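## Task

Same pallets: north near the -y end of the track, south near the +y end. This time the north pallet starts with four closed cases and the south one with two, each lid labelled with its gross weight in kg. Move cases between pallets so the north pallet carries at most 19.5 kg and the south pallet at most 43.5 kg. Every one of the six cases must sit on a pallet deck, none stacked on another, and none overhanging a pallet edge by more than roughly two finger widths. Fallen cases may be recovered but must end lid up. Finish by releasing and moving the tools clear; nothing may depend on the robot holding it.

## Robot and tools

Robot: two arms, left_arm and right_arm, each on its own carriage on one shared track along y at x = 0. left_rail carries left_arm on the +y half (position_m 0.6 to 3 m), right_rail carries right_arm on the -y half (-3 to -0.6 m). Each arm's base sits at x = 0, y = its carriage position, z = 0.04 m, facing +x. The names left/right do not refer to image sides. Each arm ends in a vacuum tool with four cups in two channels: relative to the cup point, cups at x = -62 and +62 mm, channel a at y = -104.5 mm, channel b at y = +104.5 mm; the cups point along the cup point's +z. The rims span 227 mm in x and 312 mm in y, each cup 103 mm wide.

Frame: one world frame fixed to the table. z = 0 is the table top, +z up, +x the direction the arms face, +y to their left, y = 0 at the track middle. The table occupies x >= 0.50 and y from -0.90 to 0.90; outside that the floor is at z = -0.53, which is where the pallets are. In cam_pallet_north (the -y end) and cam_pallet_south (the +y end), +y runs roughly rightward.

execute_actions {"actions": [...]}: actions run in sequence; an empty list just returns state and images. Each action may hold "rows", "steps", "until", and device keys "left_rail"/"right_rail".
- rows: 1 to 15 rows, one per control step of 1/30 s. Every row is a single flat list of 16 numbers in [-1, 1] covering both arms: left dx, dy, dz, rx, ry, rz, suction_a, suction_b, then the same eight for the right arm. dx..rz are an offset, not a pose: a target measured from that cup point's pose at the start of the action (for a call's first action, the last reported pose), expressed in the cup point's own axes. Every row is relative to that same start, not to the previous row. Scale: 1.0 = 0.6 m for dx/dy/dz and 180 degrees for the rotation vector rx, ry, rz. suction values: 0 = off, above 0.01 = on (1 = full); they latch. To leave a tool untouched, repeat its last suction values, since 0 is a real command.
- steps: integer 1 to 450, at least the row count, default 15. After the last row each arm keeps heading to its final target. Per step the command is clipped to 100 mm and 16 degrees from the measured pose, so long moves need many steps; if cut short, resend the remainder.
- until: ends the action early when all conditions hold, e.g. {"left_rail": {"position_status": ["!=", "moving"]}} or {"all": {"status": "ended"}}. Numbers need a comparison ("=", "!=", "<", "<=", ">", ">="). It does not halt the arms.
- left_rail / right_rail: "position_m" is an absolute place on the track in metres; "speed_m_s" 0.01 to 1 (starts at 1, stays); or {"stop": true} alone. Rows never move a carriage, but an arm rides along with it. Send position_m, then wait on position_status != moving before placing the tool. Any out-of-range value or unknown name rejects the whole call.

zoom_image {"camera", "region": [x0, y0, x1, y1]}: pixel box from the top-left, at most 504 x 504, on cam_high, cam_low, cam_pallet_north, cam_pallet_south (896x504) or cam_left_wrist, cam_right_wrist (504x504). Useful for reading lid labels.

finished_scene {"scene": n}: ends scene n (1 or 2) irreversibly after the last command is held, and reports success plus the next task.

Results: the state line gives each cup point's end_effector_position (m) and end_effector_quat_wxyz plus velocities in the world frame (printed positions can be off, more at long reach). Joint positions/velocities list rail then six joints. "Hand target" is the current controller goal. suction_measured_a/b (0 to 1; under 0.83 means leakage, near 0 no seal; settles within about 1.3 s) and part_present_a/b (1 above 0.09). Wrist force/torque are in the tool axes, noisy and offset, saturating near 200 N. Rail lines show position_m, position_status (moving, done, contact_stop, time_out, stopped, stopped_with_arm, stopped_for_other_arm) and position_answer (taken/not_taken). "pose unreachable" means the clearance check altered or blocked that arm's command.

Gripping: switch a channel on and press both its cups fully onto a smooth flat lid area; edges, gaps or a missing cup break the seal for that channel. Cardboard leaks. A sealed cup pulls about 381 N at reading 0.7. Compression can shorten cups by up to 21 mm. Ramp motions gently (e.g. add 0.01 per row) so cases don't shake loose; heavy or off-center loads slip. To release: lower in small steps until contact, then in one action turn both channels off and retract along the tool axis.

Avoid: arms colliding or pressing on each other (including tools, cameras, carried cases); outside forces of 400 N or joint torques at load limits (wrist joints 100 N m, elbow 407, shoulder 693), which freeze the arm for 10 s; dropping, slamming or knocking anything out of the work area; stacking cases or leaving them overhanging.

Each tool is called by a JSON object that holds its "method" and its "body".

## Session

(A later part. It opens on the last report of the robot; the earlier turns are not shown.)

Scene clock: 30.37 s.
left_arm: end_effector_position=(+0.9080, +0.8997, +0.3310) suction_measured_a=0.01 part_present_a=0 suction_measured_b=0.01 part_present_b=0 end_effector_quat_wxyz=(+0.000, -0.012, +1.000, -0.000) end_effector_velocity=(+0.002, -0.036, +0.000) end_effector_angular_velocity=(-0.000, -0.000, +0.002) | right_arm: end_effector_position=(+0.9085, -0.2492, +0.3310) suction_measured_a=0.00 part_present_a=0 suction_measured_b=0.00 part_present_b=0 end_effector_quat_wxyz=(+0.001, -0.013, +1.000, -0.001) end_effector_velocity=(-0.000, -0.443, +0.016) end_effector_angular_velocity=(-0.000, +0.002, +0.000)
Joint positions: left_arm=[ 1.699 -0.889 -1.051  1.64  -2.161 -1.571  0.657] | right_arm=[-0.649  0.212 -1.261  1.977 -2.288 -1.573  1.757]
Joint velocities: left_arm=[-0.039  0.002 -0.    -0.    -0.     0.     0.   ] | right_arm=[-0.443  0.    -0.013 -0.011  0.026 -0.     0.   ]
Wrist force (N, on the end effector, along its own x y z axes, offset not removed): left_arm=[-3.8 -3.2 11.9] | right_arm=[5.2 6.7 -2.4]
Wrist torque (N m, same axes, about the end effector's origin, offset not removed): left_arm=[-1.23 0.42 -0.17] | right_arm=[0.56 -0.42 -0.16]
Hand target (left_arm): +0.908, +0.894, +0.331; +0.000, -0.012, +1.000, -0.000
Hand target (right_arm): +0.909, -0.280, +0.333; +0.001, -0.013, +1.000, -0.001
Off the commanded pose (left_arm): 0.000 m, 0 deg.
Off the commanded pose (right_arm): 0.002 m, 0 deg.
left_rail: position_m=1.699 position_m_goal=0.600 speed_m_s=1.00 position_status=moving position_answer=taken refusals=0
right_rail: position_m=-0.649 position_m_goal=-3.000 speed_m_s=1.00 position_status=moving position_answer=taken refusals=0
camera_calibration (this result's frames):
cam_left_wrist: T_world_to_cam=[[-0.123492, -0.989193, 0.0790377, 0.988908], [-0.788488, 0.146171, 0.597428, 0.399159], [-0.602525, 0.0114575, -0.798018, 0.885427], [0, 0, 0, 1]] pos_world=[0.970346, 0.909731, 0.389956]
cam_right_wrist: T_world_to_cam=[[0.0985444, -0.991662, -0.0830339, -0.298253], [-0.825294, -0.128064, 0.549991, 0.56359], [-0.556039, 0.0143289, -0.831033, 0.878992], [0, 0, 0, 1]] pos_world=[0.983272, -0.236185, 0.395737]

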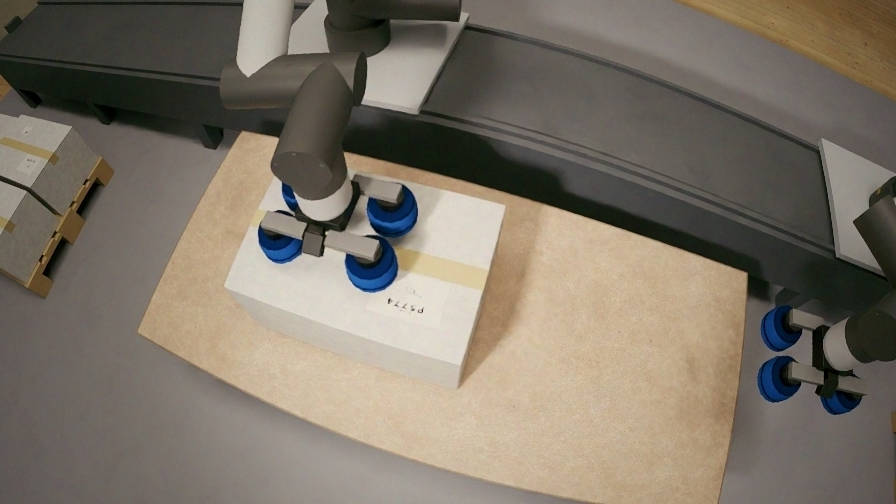

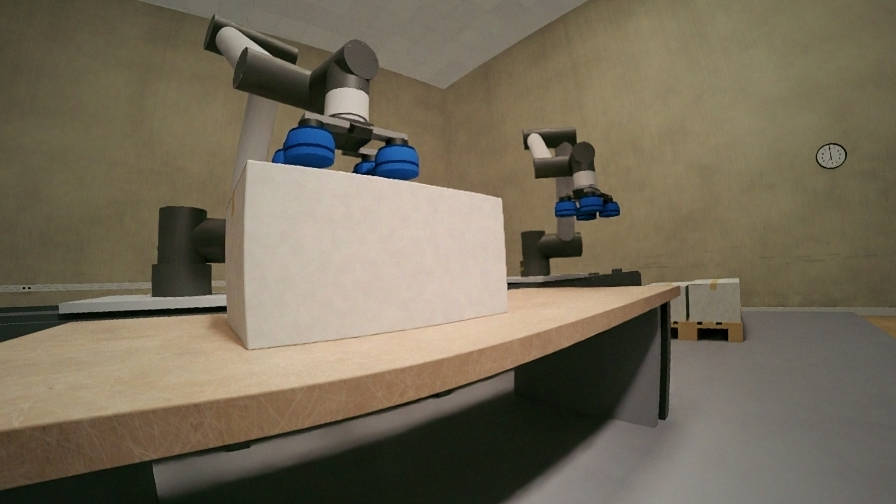

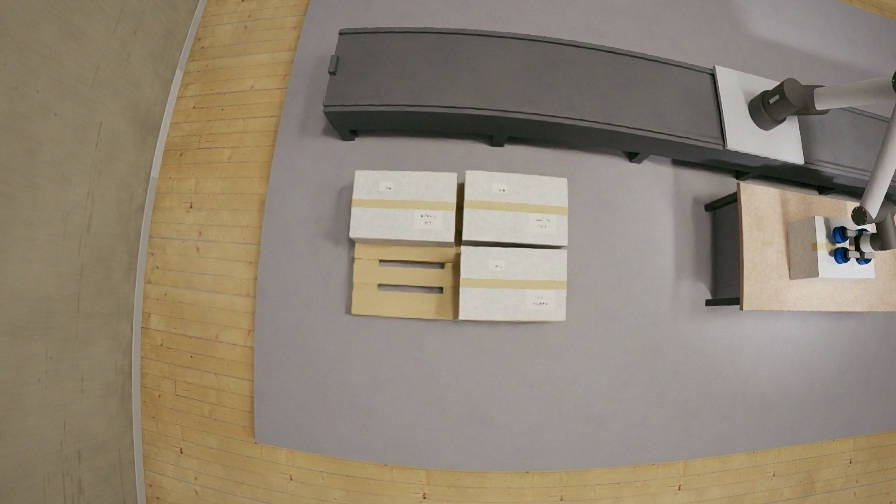

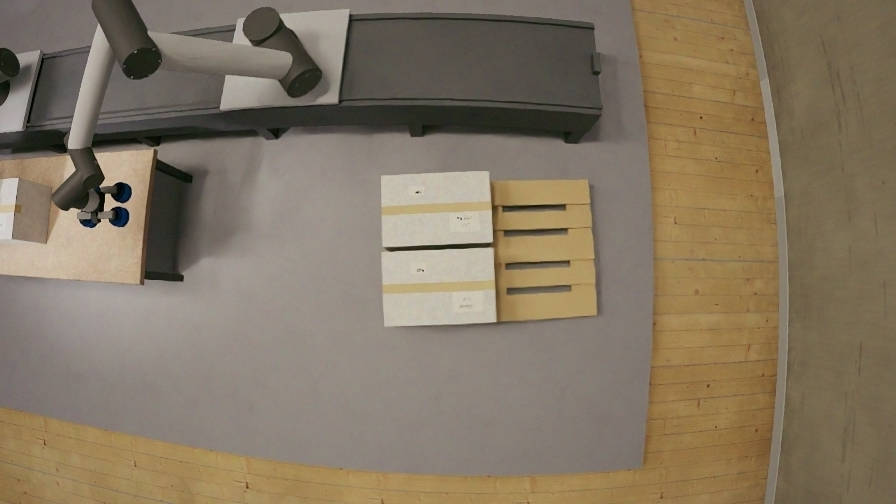

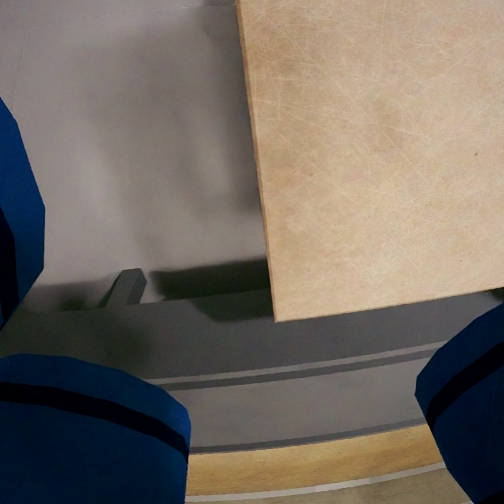

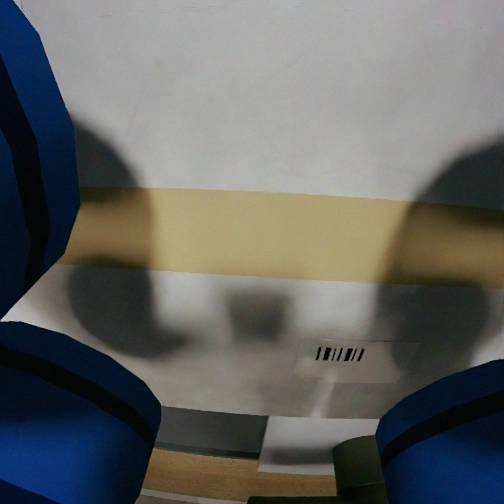

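{"method": "execute_actions", "body": {"actions": []}}

Scene clock: 32.13 s.
left_arm: end_effector_position=(+0.9081, -0.2000, +0.3309) suction_measured_a=0.01 part_present_a=0 suction_measured_b=0.01 part_present_b=0 end_effector_quat_wxyz=(+0.000, -0.012, +1.000, -0.000) end_effector_velocity=(+0.000, +0.000, -0.000) end_effector_angular_velocity=(+0.000, +0.000, +0.000) | right_arm: end_effector_position=(+0.9085, -1.9397, +0.3330) suction_measured_a=0.00 part_present_a=0 suction_measured_b=0.00 part_present_b=0 end_effector_quat_wxyz=(+0.001, -0.013, +1.000, -0.001) end_effector_velocity=(+0.000, -1.000, -0.000) end_effector_angular_velocity=(+0.000, +0.000, -0.000)
Joint positions: left_arm=[ 0.6   -0.889 -1.051  1.64  -2.161 -1.571  0.657] | right_arm=[-2.34   0.212 -1.263  1.976 -2.286 -1.573  1.757]
Joint velocities: left_arm=[ 0.  0. -0.  0. -0.  0. -0.] | right_arm=[-1. -0.  0.  0.  0.  0. -0.]
Wrist force (N, on the end effector, along its own x y z axes, offset not removed): left_arm=[-2.6 -2.1 2.4] | right_arm=[3.0 0.9 0.2]
Wrist torque (N m, same axes, about the end effector's origin, offset not removed): left_arm=[-0.95 -0.03 -0.12] | right_arm=[0.07 0.01 -0.15]
Hand target (left_arm): +0.908, -0.200, +0.331; +0.000, -0.012, +1.000, -0.000
Hand target (right_arm): +0.909, -2.000, +0.333; +0.001, -0.013, +1.000, -0.001
Off the commanded pose (left_arm): 0.000 m, 0 deg.
Off the commanded pose (right_arm): 0.000 m, 0 deg.
left_rail: position_m=0.600 position_m_goal=0.600 speed_m_s=1.00 position_status=done position_answer=taken refusals=0
right_rail: position_m=-2.340 position_m_goal=-3.000 speed_m_s=1.00 position_status=moving position_answer=taken refusals=0
camera_calibration (this result's frames):
cam_left_wrist: T_world_to_cam=[[-0.123494, -0.989197, 0.0789814, -0.0988537], [-0.788454, 0.146138, 0.597481, 0.559984], [-0.602569, 0.011512, -0.797984, 0.897981], [0, 0, 0, 1]] pos_world=[0.970409, -0.189958, 0.389802]
cam_right_wrist: T_world_to_cam=[[0.0985458, -0.99166, -0.0830668, -1.97448], [-0.825296, -0.128083, 0.549982, 0.345979], [-0.556035, 0.0143563, -0.831035, 0.904923], [0, 0, 0, 1]] pos_world=[0.98328, -1.92669, 0.397727]

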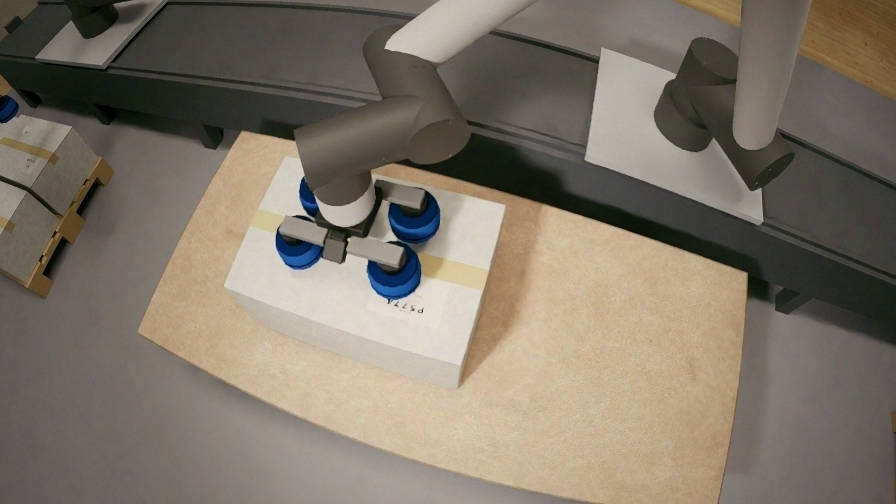

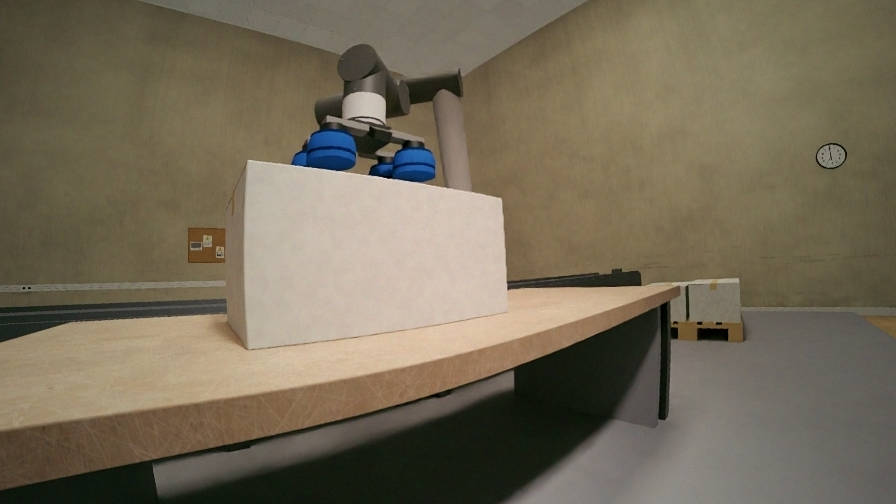

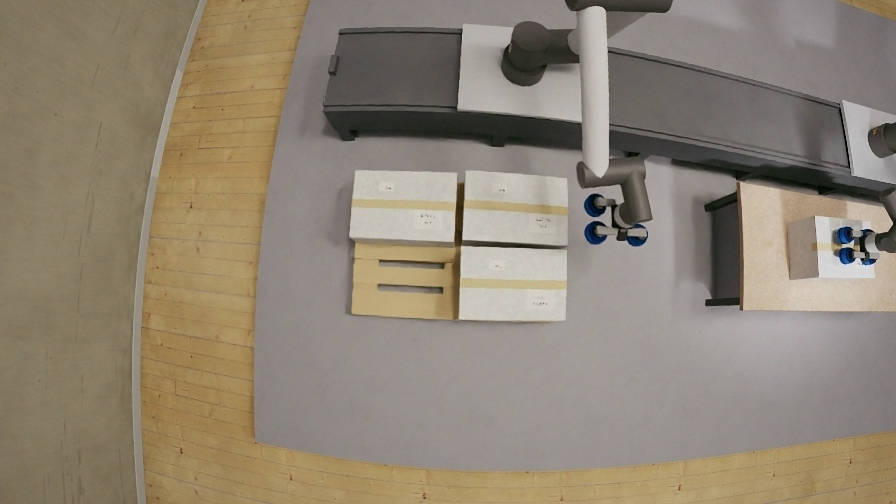

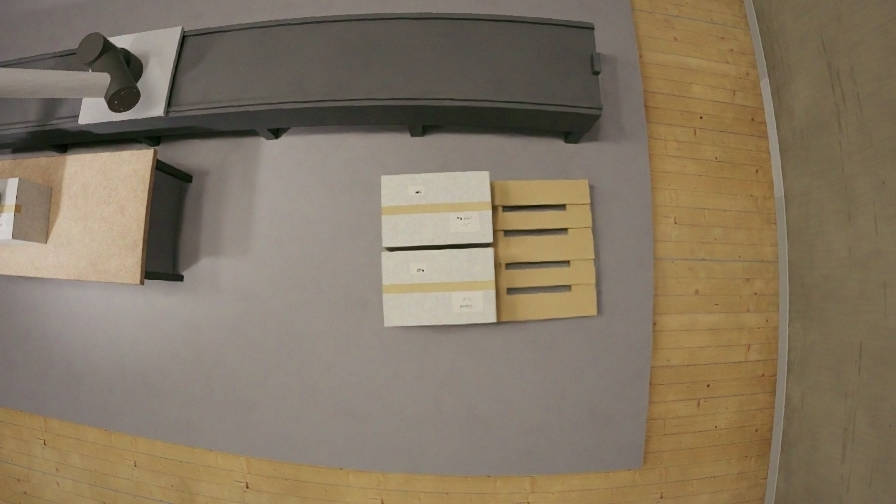

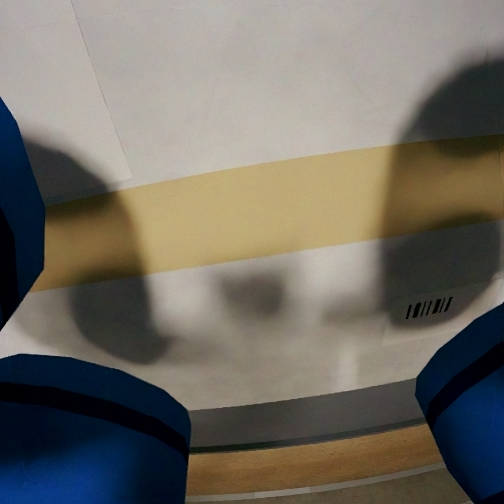

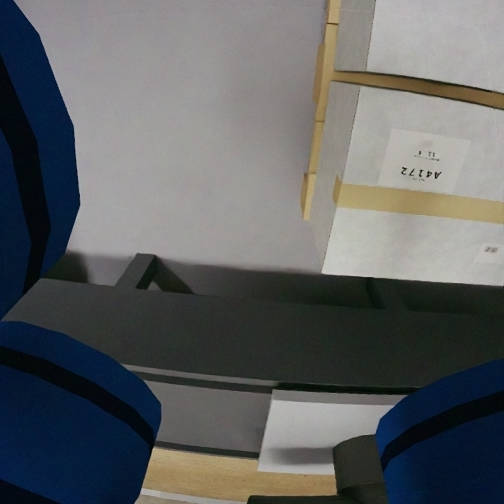

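{"method": "zoom_image", "body": {"camera": "cam_right_wrist", "region": [370, 125, 480, 200]}}

{"method": "execute_actions", "body": {"actions": [{"rows":[[0,0,0.015,0,0,0,1,1,0.01,0.02,0.03,0,0,0,0,0],[0,0,0.035,0,0,0,1,1,0.02,0.045,0.07,0,0,0,0,0],[0,0,0.055,0,0,0,1,1,0.035,0.08,0.12,0,0,0,0,0],[0,0,0.072,0,0,0,1,1,0.176,0.413,0.65,0,0,0,0,0],[0,0,0.085,0,0,0,1,1,0.176,0.413,0.65,0,0,0,0,0],[0,0,0.094,0,0,0,1,1,0.176,0.413,0.65,0,0,0,0,0],[0,0,0.1,0,0,0,1,1,0.176,0.413,0.65,0,0,0,0,0],[0,0,0.105,0,0,0,1,1,0.176,0.413,0.65,0,0,0,0,0]],"steps":18}]}}

Region (370, 125, 480, 200) of cam_right_wrist's 504x504 image, scaled by 4.582, with more detail than that image has; it fills the top 344 rows of this view, and the rest is white.

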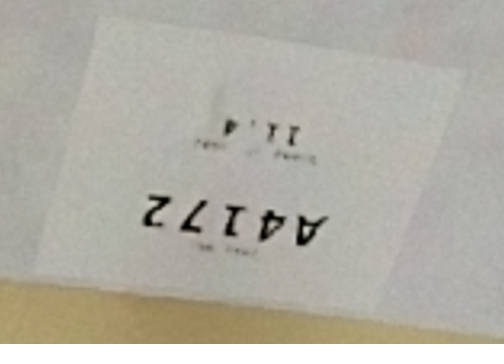

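Scene clock: 34.23 s.
left_arm: end_effector_position=(+0.9083, -0.2002, +0.2699) suction_measured_a=0.70 part_present_a=1 suction_measured_b=0.70 part_present_b=1 end_effector_quat_wxyz=(+0.000, -0.012, +1.000, -0.000) end_effector_velocity=(-0.001, +0.008, -0.020) end_effector_angular_velocity=(+0.023, +0.002, +0.001) | right_arm: end_effector_position=(+0.8347, -2.4742, +0.1270) suction_measured_a=0.00 part_present_a=0 suction_measured_b=0.00 part_present_b=0 end_effector_quat_wxyz=(-0.003, -0.014, +1.000, -0.001) end_effector_velocity=(-0.129, +0.247, -0.400) end_effector_angular_velocity=(+0.000, -0.004, +0.002)
Joint positions: left_arm=[ 0.6   -0.889 -1.009  1.671 -2.234 -1.571  0.657] | right_arm=[-3.     0.357 -1.066  2.07  -2.569 -1.571  1.901]
Joint velocities: left_arm=[ 0.     0.001  0.011  0.009 -0.001  0.013 -0.   ] | right_arm=[ 0.     0.286  0.462  0.069 -0.535  0.001  0.284]
Wrist force (N, on the end effector, along its own x y z axes, offset not removed): left_arm=[1.2 -6.8 -41.9] | right_arm=[4.6 0.4 -1.8]
Wrist torque (N m, same axes, about the end effector's origin, offset not removed): left_arm=[-4.39 -0.10 -0.07] | right_arm=[-0.02 -0.29 -0.14]
Hand target (left_arm): +0.908, -0.200, +0.268; +0.000, -0.012, +1.000, -0.000
Hand target (right_arm): +0.814, -2.436, +0.063; -0.002, -0.014, +1.000, -0.001
Off the commanded pose (left_arm): 0.002 m, 0 deg.
Off the commanded pose (right_arm): 0.223 m, 0 deg; position clipped at the last step of the last action.
left_rail: position_m=0.600 position_m_goal=0.600 speed_m_s=1.00 position_status=done position_answer=taken refusals=0
right_rail: position_m=-3.000 position_m_goal=-3.000 speed_m_s=1.00 position_status=done position_answer=taken refusals=0
camera_calibration (this result's frames):
cam_left_wrist: T_world_to_cam=[[-0.123512, -0.989143, 0.0796297, -0.0943601], [-0.788683, 0.146548, 0.597078, 0.597051], [-0.602266, 0.0109436, -0.798221, 0.8491], [0, 0, 0, 1]] pos_world=[0.970614, -0.190124, 0.328797]
cam_right_wrist: T_world_to_cam=[[0.0998421, -0.99153, -0.0830643, -2.5151], [-0.820999, -0.129258, 0.556105, 0.322602], [-0.562132, 0.012673, -0.826951, 0.700777], [0, 0, 0, 1]] pos_world=[0.909898, -2.46098, 0.191192]

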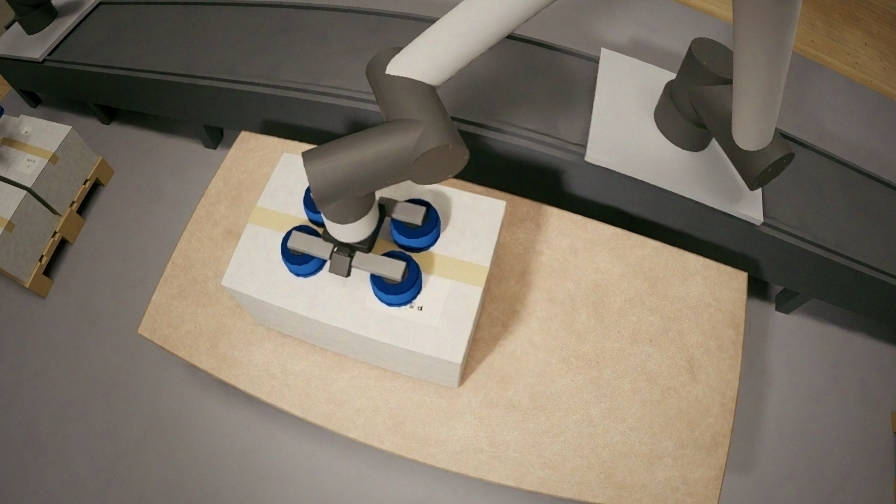

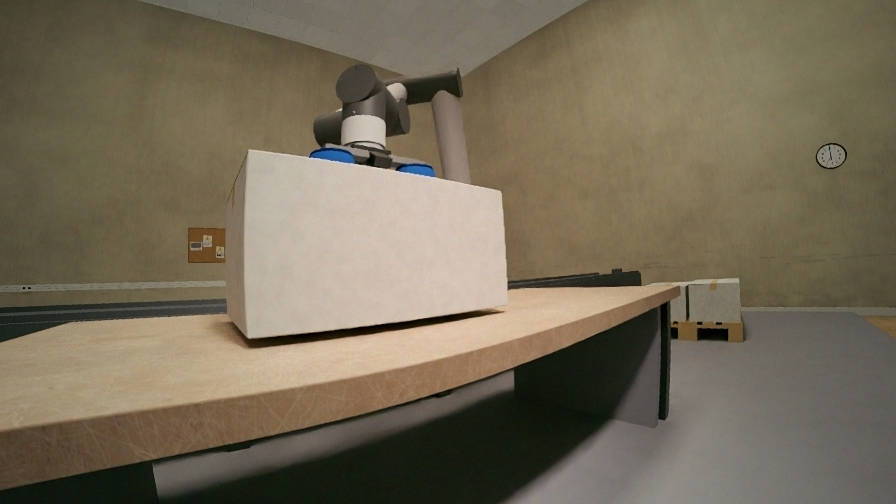

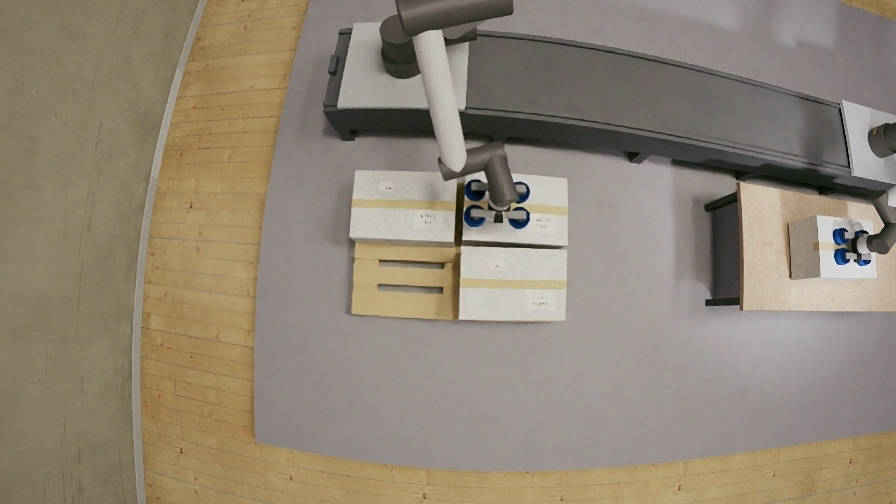

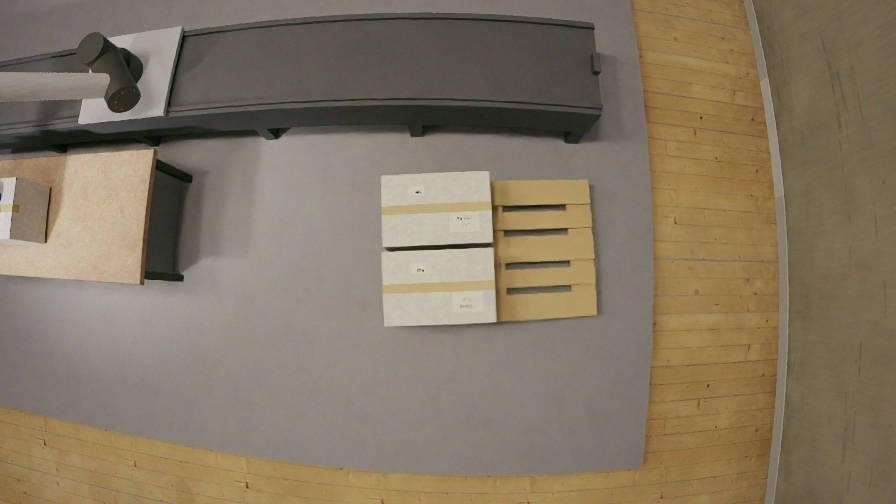

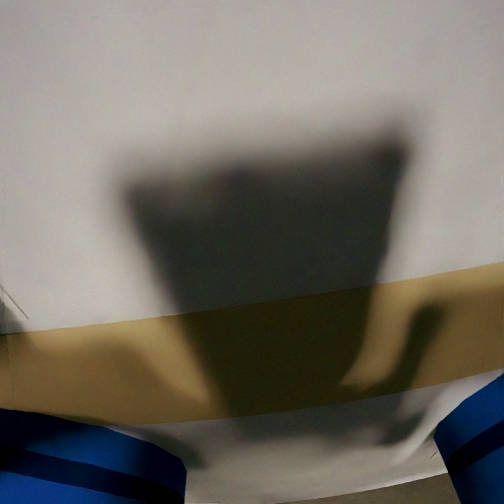

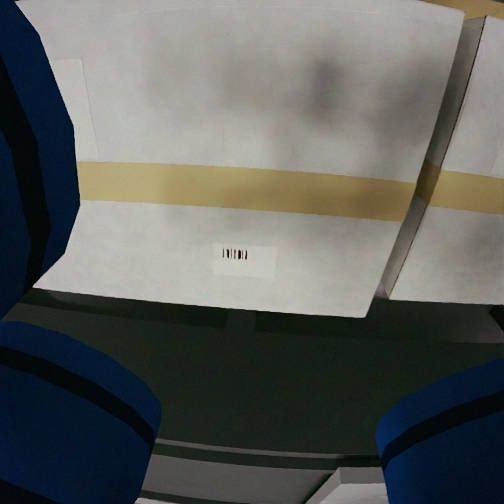

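{"method": "execute_actions", "body": {"actions": []}}

Scene clock: 36.90 s.
left_arm: end_effector_position=(+0.9082, -0.2000, +0.2679) suction_measured_a=0.96 part_present_a=1 suction_measured_b=0.96 part_present_b=1 end_effector_quat_wxyz=(+0.000, -0.012, +1.000, -0.000) end_effector_velocity=(-0.000, -0.000, +0.000) end_effector_angular_velocity=(+0.000, -0.000, -0.000) | right_arm: end_effector_position=(+0.8138, -2.4358, +0.0634) suction_measured_a=0.00 part_present_a=0 suction_measured_b=0.00 part_present_b=0 end_effector_quat_wxyz=(-0.002, -0.014, +1.000, -0.001) end_effector_velocity=(-0.000, -0.000, -0.000) end_effector_angular_velocity=(-0.000, +0.000, -0.000)
Joint positions: left_arm=[ 0.6   -0.889 -1.008  1.672 -2.235 -1.571  0.657] | right_arm=[-3.     0.402 -0.991  2.077 -2.653 -1.571  1.945]
Joint velocities: left_arm=[ 0. -0. -0.  0.  0.  0. -0.] | right_arm=[ 0.  0.  0.  0. -0. -0.  0.]
Wrist force (N, on the end effector, along its own x y z axes, offset not removed): left_arm=[-0.1 0.2 -51.4] | right_arm=[3.0 -0.8 -0.9]
Wrist torque (N m, same axes, about the end effector's origin, offset not removed): left_arm=[-3.96 -0.80 -0.08] | right_arm=[-0.20 -0.07 -0.13]
Hand target (left_arm): +0.908, -0.200, +0.268; +0.000, -0.012, +1.000, -0.000
Hand target (right_arm): +0.814, -2.436, +0.063; -0.002, -0.014, +1.000, -0.001
Off the commanded pose (left_arm): 0.000 m, 0 deg.
Off the commanded pose (right_arm): 0.146 m, 0 deg; position clipped at the last step of the last action.
left_rail: position_m=0.600 position_m_goal=0.600 speed_m_s=1.00 position_status=done position_answer=taken refusals=0
right_rail: position_m=-3.000 position_m_goal=-3.000 speed_m_s=1.00 position_status=done position_answer=taken refusals=0
camera_calibration (this result's frames):
cam_left_wrist: T_world_to_cam=[[-0.123474, -0.9892, 0.0789769, -0.0938824], [-0.788454, 0.14612, 0.597486, 0.597742], [-0.602573, 0.0115045, -0.797981, 0.847767], [0, 0, 0, 1]] pos_world=[0.970541, -0.189963, 0.326774]
cam_right_wrist: T_world_to_cam=[[0.0998883, -0.991507, -0.0832856, -2.48021], [-0.821729, -0.129403, 0.554993, 0.34613], [-0.561056, 0.0130009, -0.827675, 0.635904], [0, 0, 0, 1]] pos_world=[0.888948, -2.42263, 0.127657]

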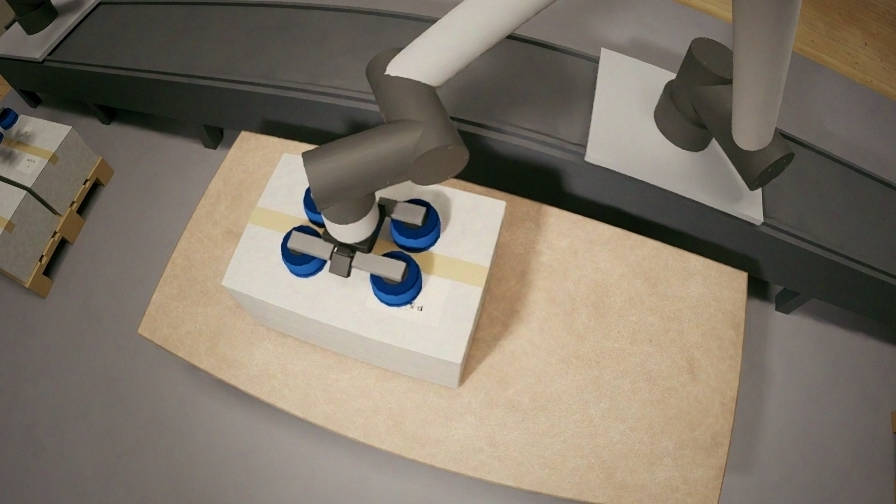

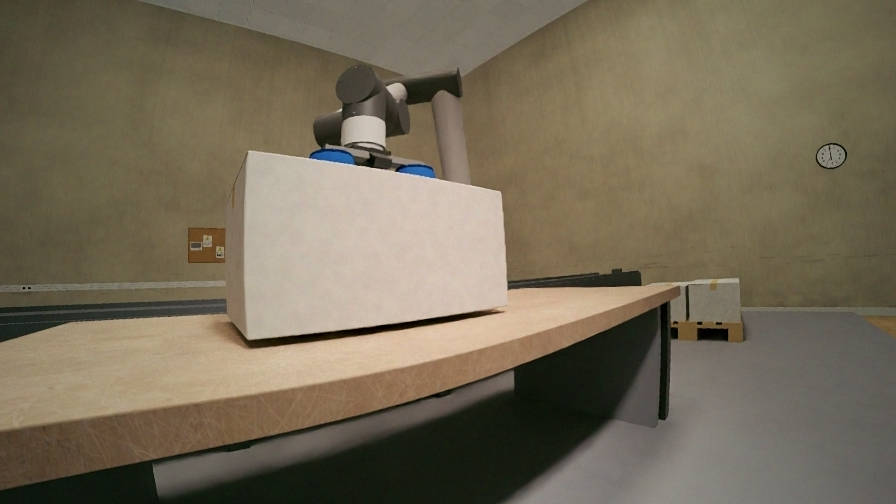

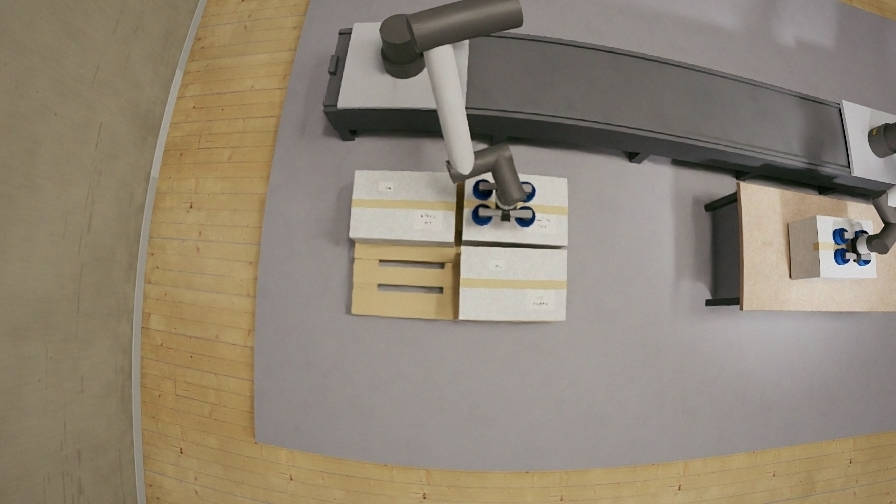

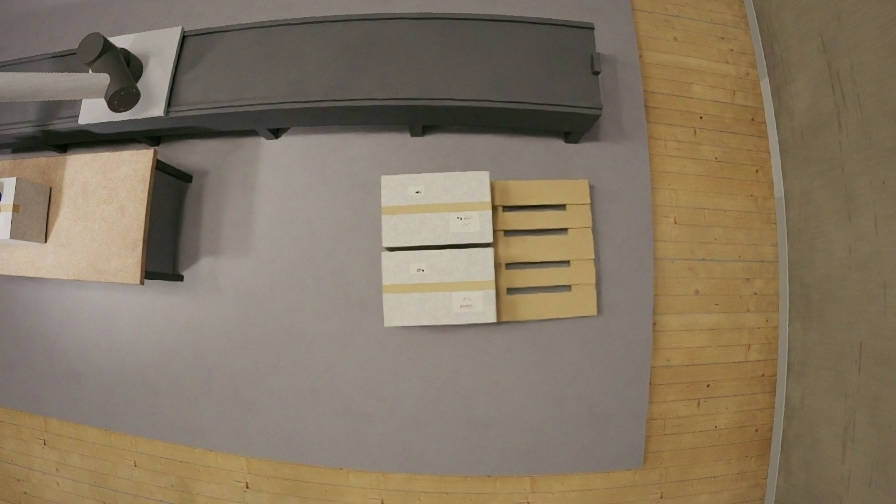

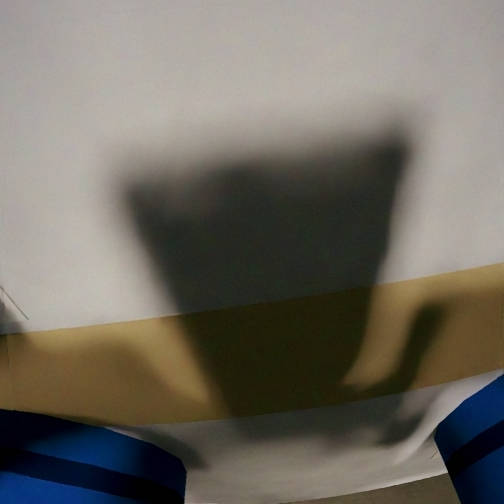

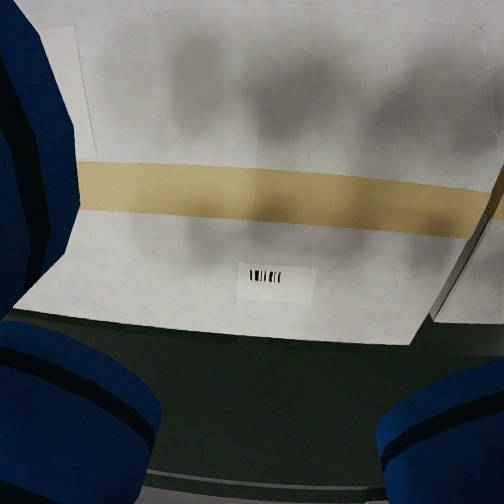

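{"method": "execute_actions", "body": {"actions": [{"left_rail":{"position_m":3.0},"rows":[
[0,0,-0.01,0,0,0,1,1, 0.002,0.01,0.015,0,0,0,0,0],
[0,0,-0.022,0,0,0,1,1, 0.005,0.025,0.035,0,0,0,0,0],
[0,0,-0.036,0,0,0,1,1, 0.008,0.045,0.06,0,0,0,0,0],
[-0.003,0.01,-0.05,0,0,0,1,1, 0.012,0.065,0.09,0,-0.001,0,0,0],
[-0.008,0.03,-0.064,0,0,-0.002,1,1, 0.016,0.085,0.12,0,-0.001,0,0,0],
[-0.015,0.055,-0.078,0,0,-0.004,1,1, 0.02,0.105,0.15,0,-0.001,0,0,0],
[-0.025,0.09,-0.09,0,0,-0.006,1,1, 0.023,0.12,0.175,0,-0.001,0,0,0],
[-0.038,0.135,-0.09,0,0,-0.008,1,1, 0.025,0.13,0.195,0,-0.001,0,0,0],
[-0.052,0.185,-0.09,0,0,-0.01,1,1, 0.026,0.136,0.205,0,-0.001,0,0,0],
[-0.07,0.25,-0.09,0,0,-0.013,1,1, 0.026,0.136,0.205,0,-0.001,0,0,0],
[-0.256,0.911,-0.09,0,0,-0.013,1,1, 0.026,0.136,0.205,0,-0.001,0,0,0]
],"steps":24}]}}

Scene clock: 40.97 s.
left_arm: end_effector_position=(+0.9740, +0.5725, +0.3131) suction_measured_a=0.96 part_present_a=1 suction_measured_b=0.96 part_present_b=1 end_effector_quat_wxyz=(-0.000, -0.034, +0.999, +0.001) end_effector_velocity=(+0.116, +1.484, +0.009) end_effector_angular_velocity=(-0.000, -0.001, +0.010) | right_arm: end_effector_position=(+0.7953, -2.3552, -0.0590) suction_measured_a=0.00 part_present_a=0 suction_measured_b=0.00 part_present_b=0 end_effector_quat_wxyz=(-0.000, -0.014, +1.000, -0.001) end_effector_velocity=(+0.001, +0.005, -0.006) end_effector_angular_velocity=(+0.000, -0.001, -0.001)
Joint positions: left_arm=[ 1.107 -0.684 -1.134  1.809 -2.245 -1.57   0.82 ] | right_arm=[-3.     0.484 -0.826  2.031 -2.774 -1.572  2.027]
Joint velocities: left_arm=[ 1.     0.41  -0.132  0.2   -0.07   0.001  0.4  ] | right_arm=[ 0.     0.004  0.01  -0.007 -0.005 -0.     0.004]
Wrist force (N, on the end effector, along its own x y z axes, offset not removed): left_arm=[1.3 -0.2 -38.0] | right_arm=[2.8 1.5 -1.7]
Wrist torque (N m, same axes, about the end effector's origin, offset not removed): left_arm=[-4.15 -0.76 -0.25] | right_arm=[0.09 -0.04 -0.17]
Hand target (left_arm): +0.991, +0.709, +0.315; -0.000, -0.034, +0.999, +0.001
Hand target (right_arm): +0.795, -2.355, -0.060; -0.000, -0.014, +1.000, -0.001
Off the commanded pose (left_arm): 0.294 m, 0 deg; position clipped at the last step of the last action.
Off the commanded pose (right_arm): 0.001 m, 0 deg.
left_rail: position_m=1.107 position_m_goal=3.000 speed_m_s=1.00 position_status=moving position_answer=taken refusals=0
right_rail: position_m=-3.000 position_m_goal=-3.000 speed_m_s=1.00 position_status=done position_answer=taken refusals=0
camera_calibration (this result's frames):
cam_left_wrist: T_world_to_cam=[[-0.081167, -0.993685, 0.0774791, 0.636725], [-0.793637, 0.111461, 0.598095, 0.534372], [-0.602953, -0.0129447, -0.797672, 0.928873], [0, 0, 0, 1]] pos_world=[1.03584, 0.585166, 0.371998]
cam_right_wrist: T_world_to_cam=[[0.100196, -0.991476, -0.0832834, -2.40885], [-0.823403, -0.129617, 0.552456, 0.40997], [-0.558541, 0.013222, -0.829371, 0.521613], [0, 0, 0, 1]] pos_world=[0.870269, -2.34207, 0.00550376]

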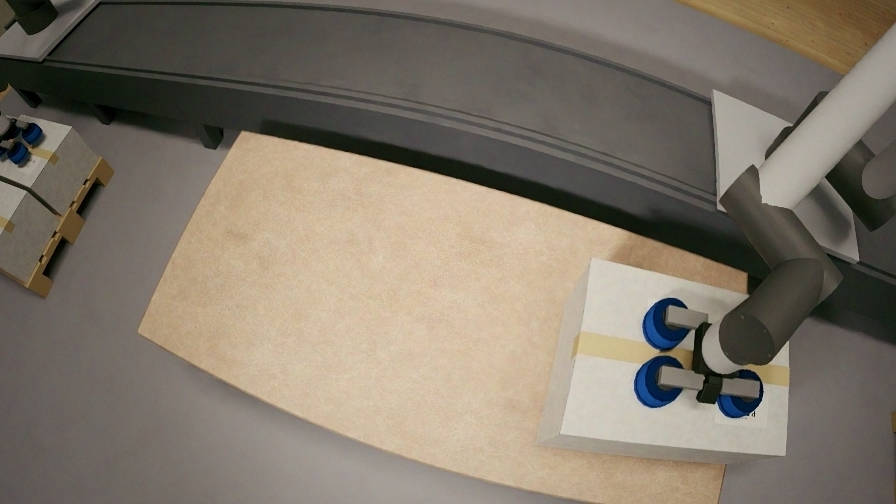

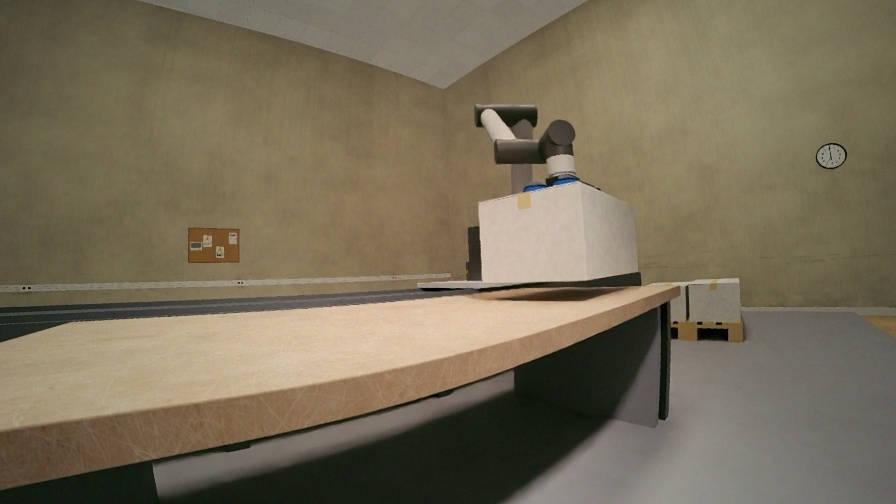

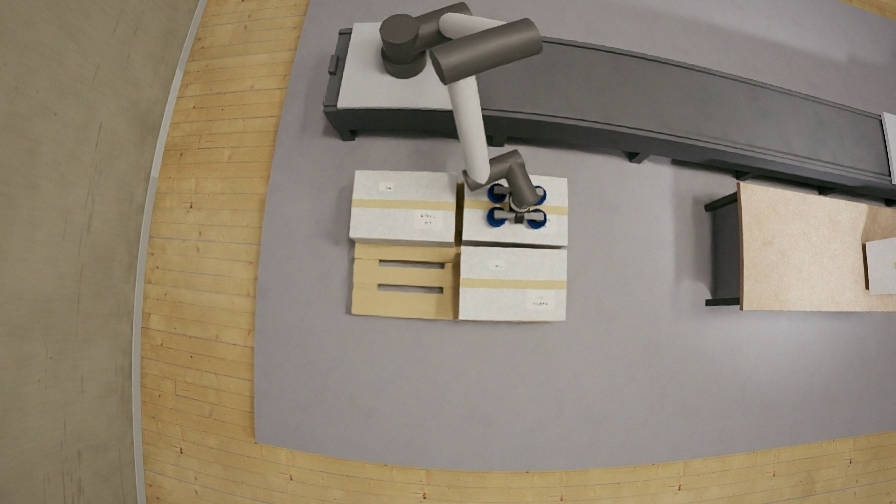

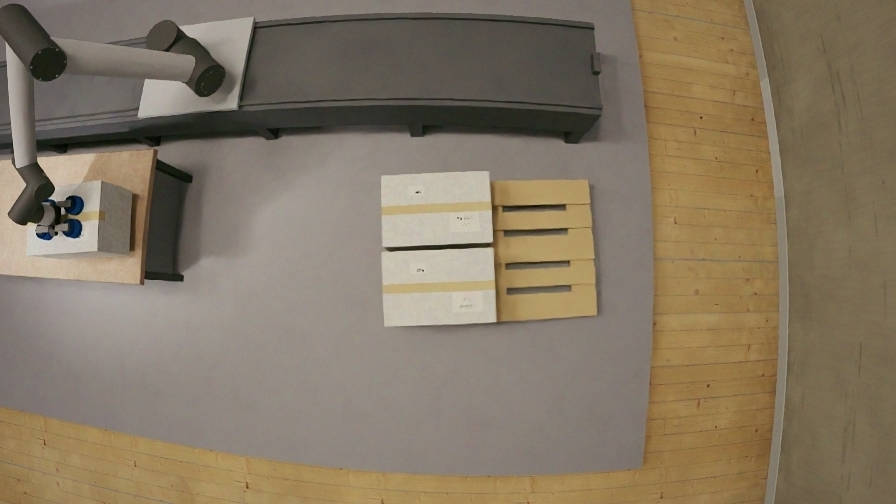

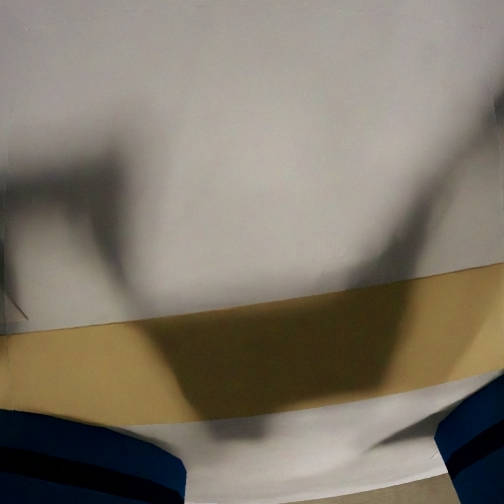

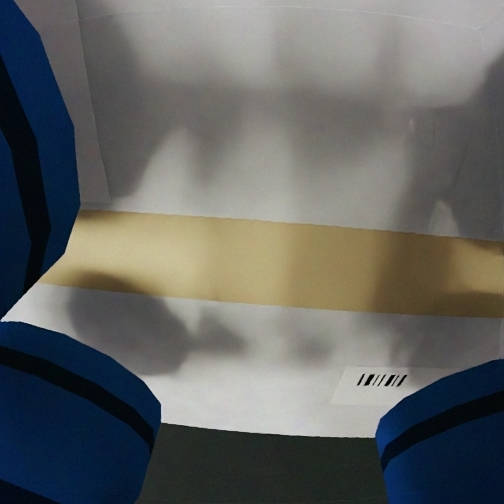

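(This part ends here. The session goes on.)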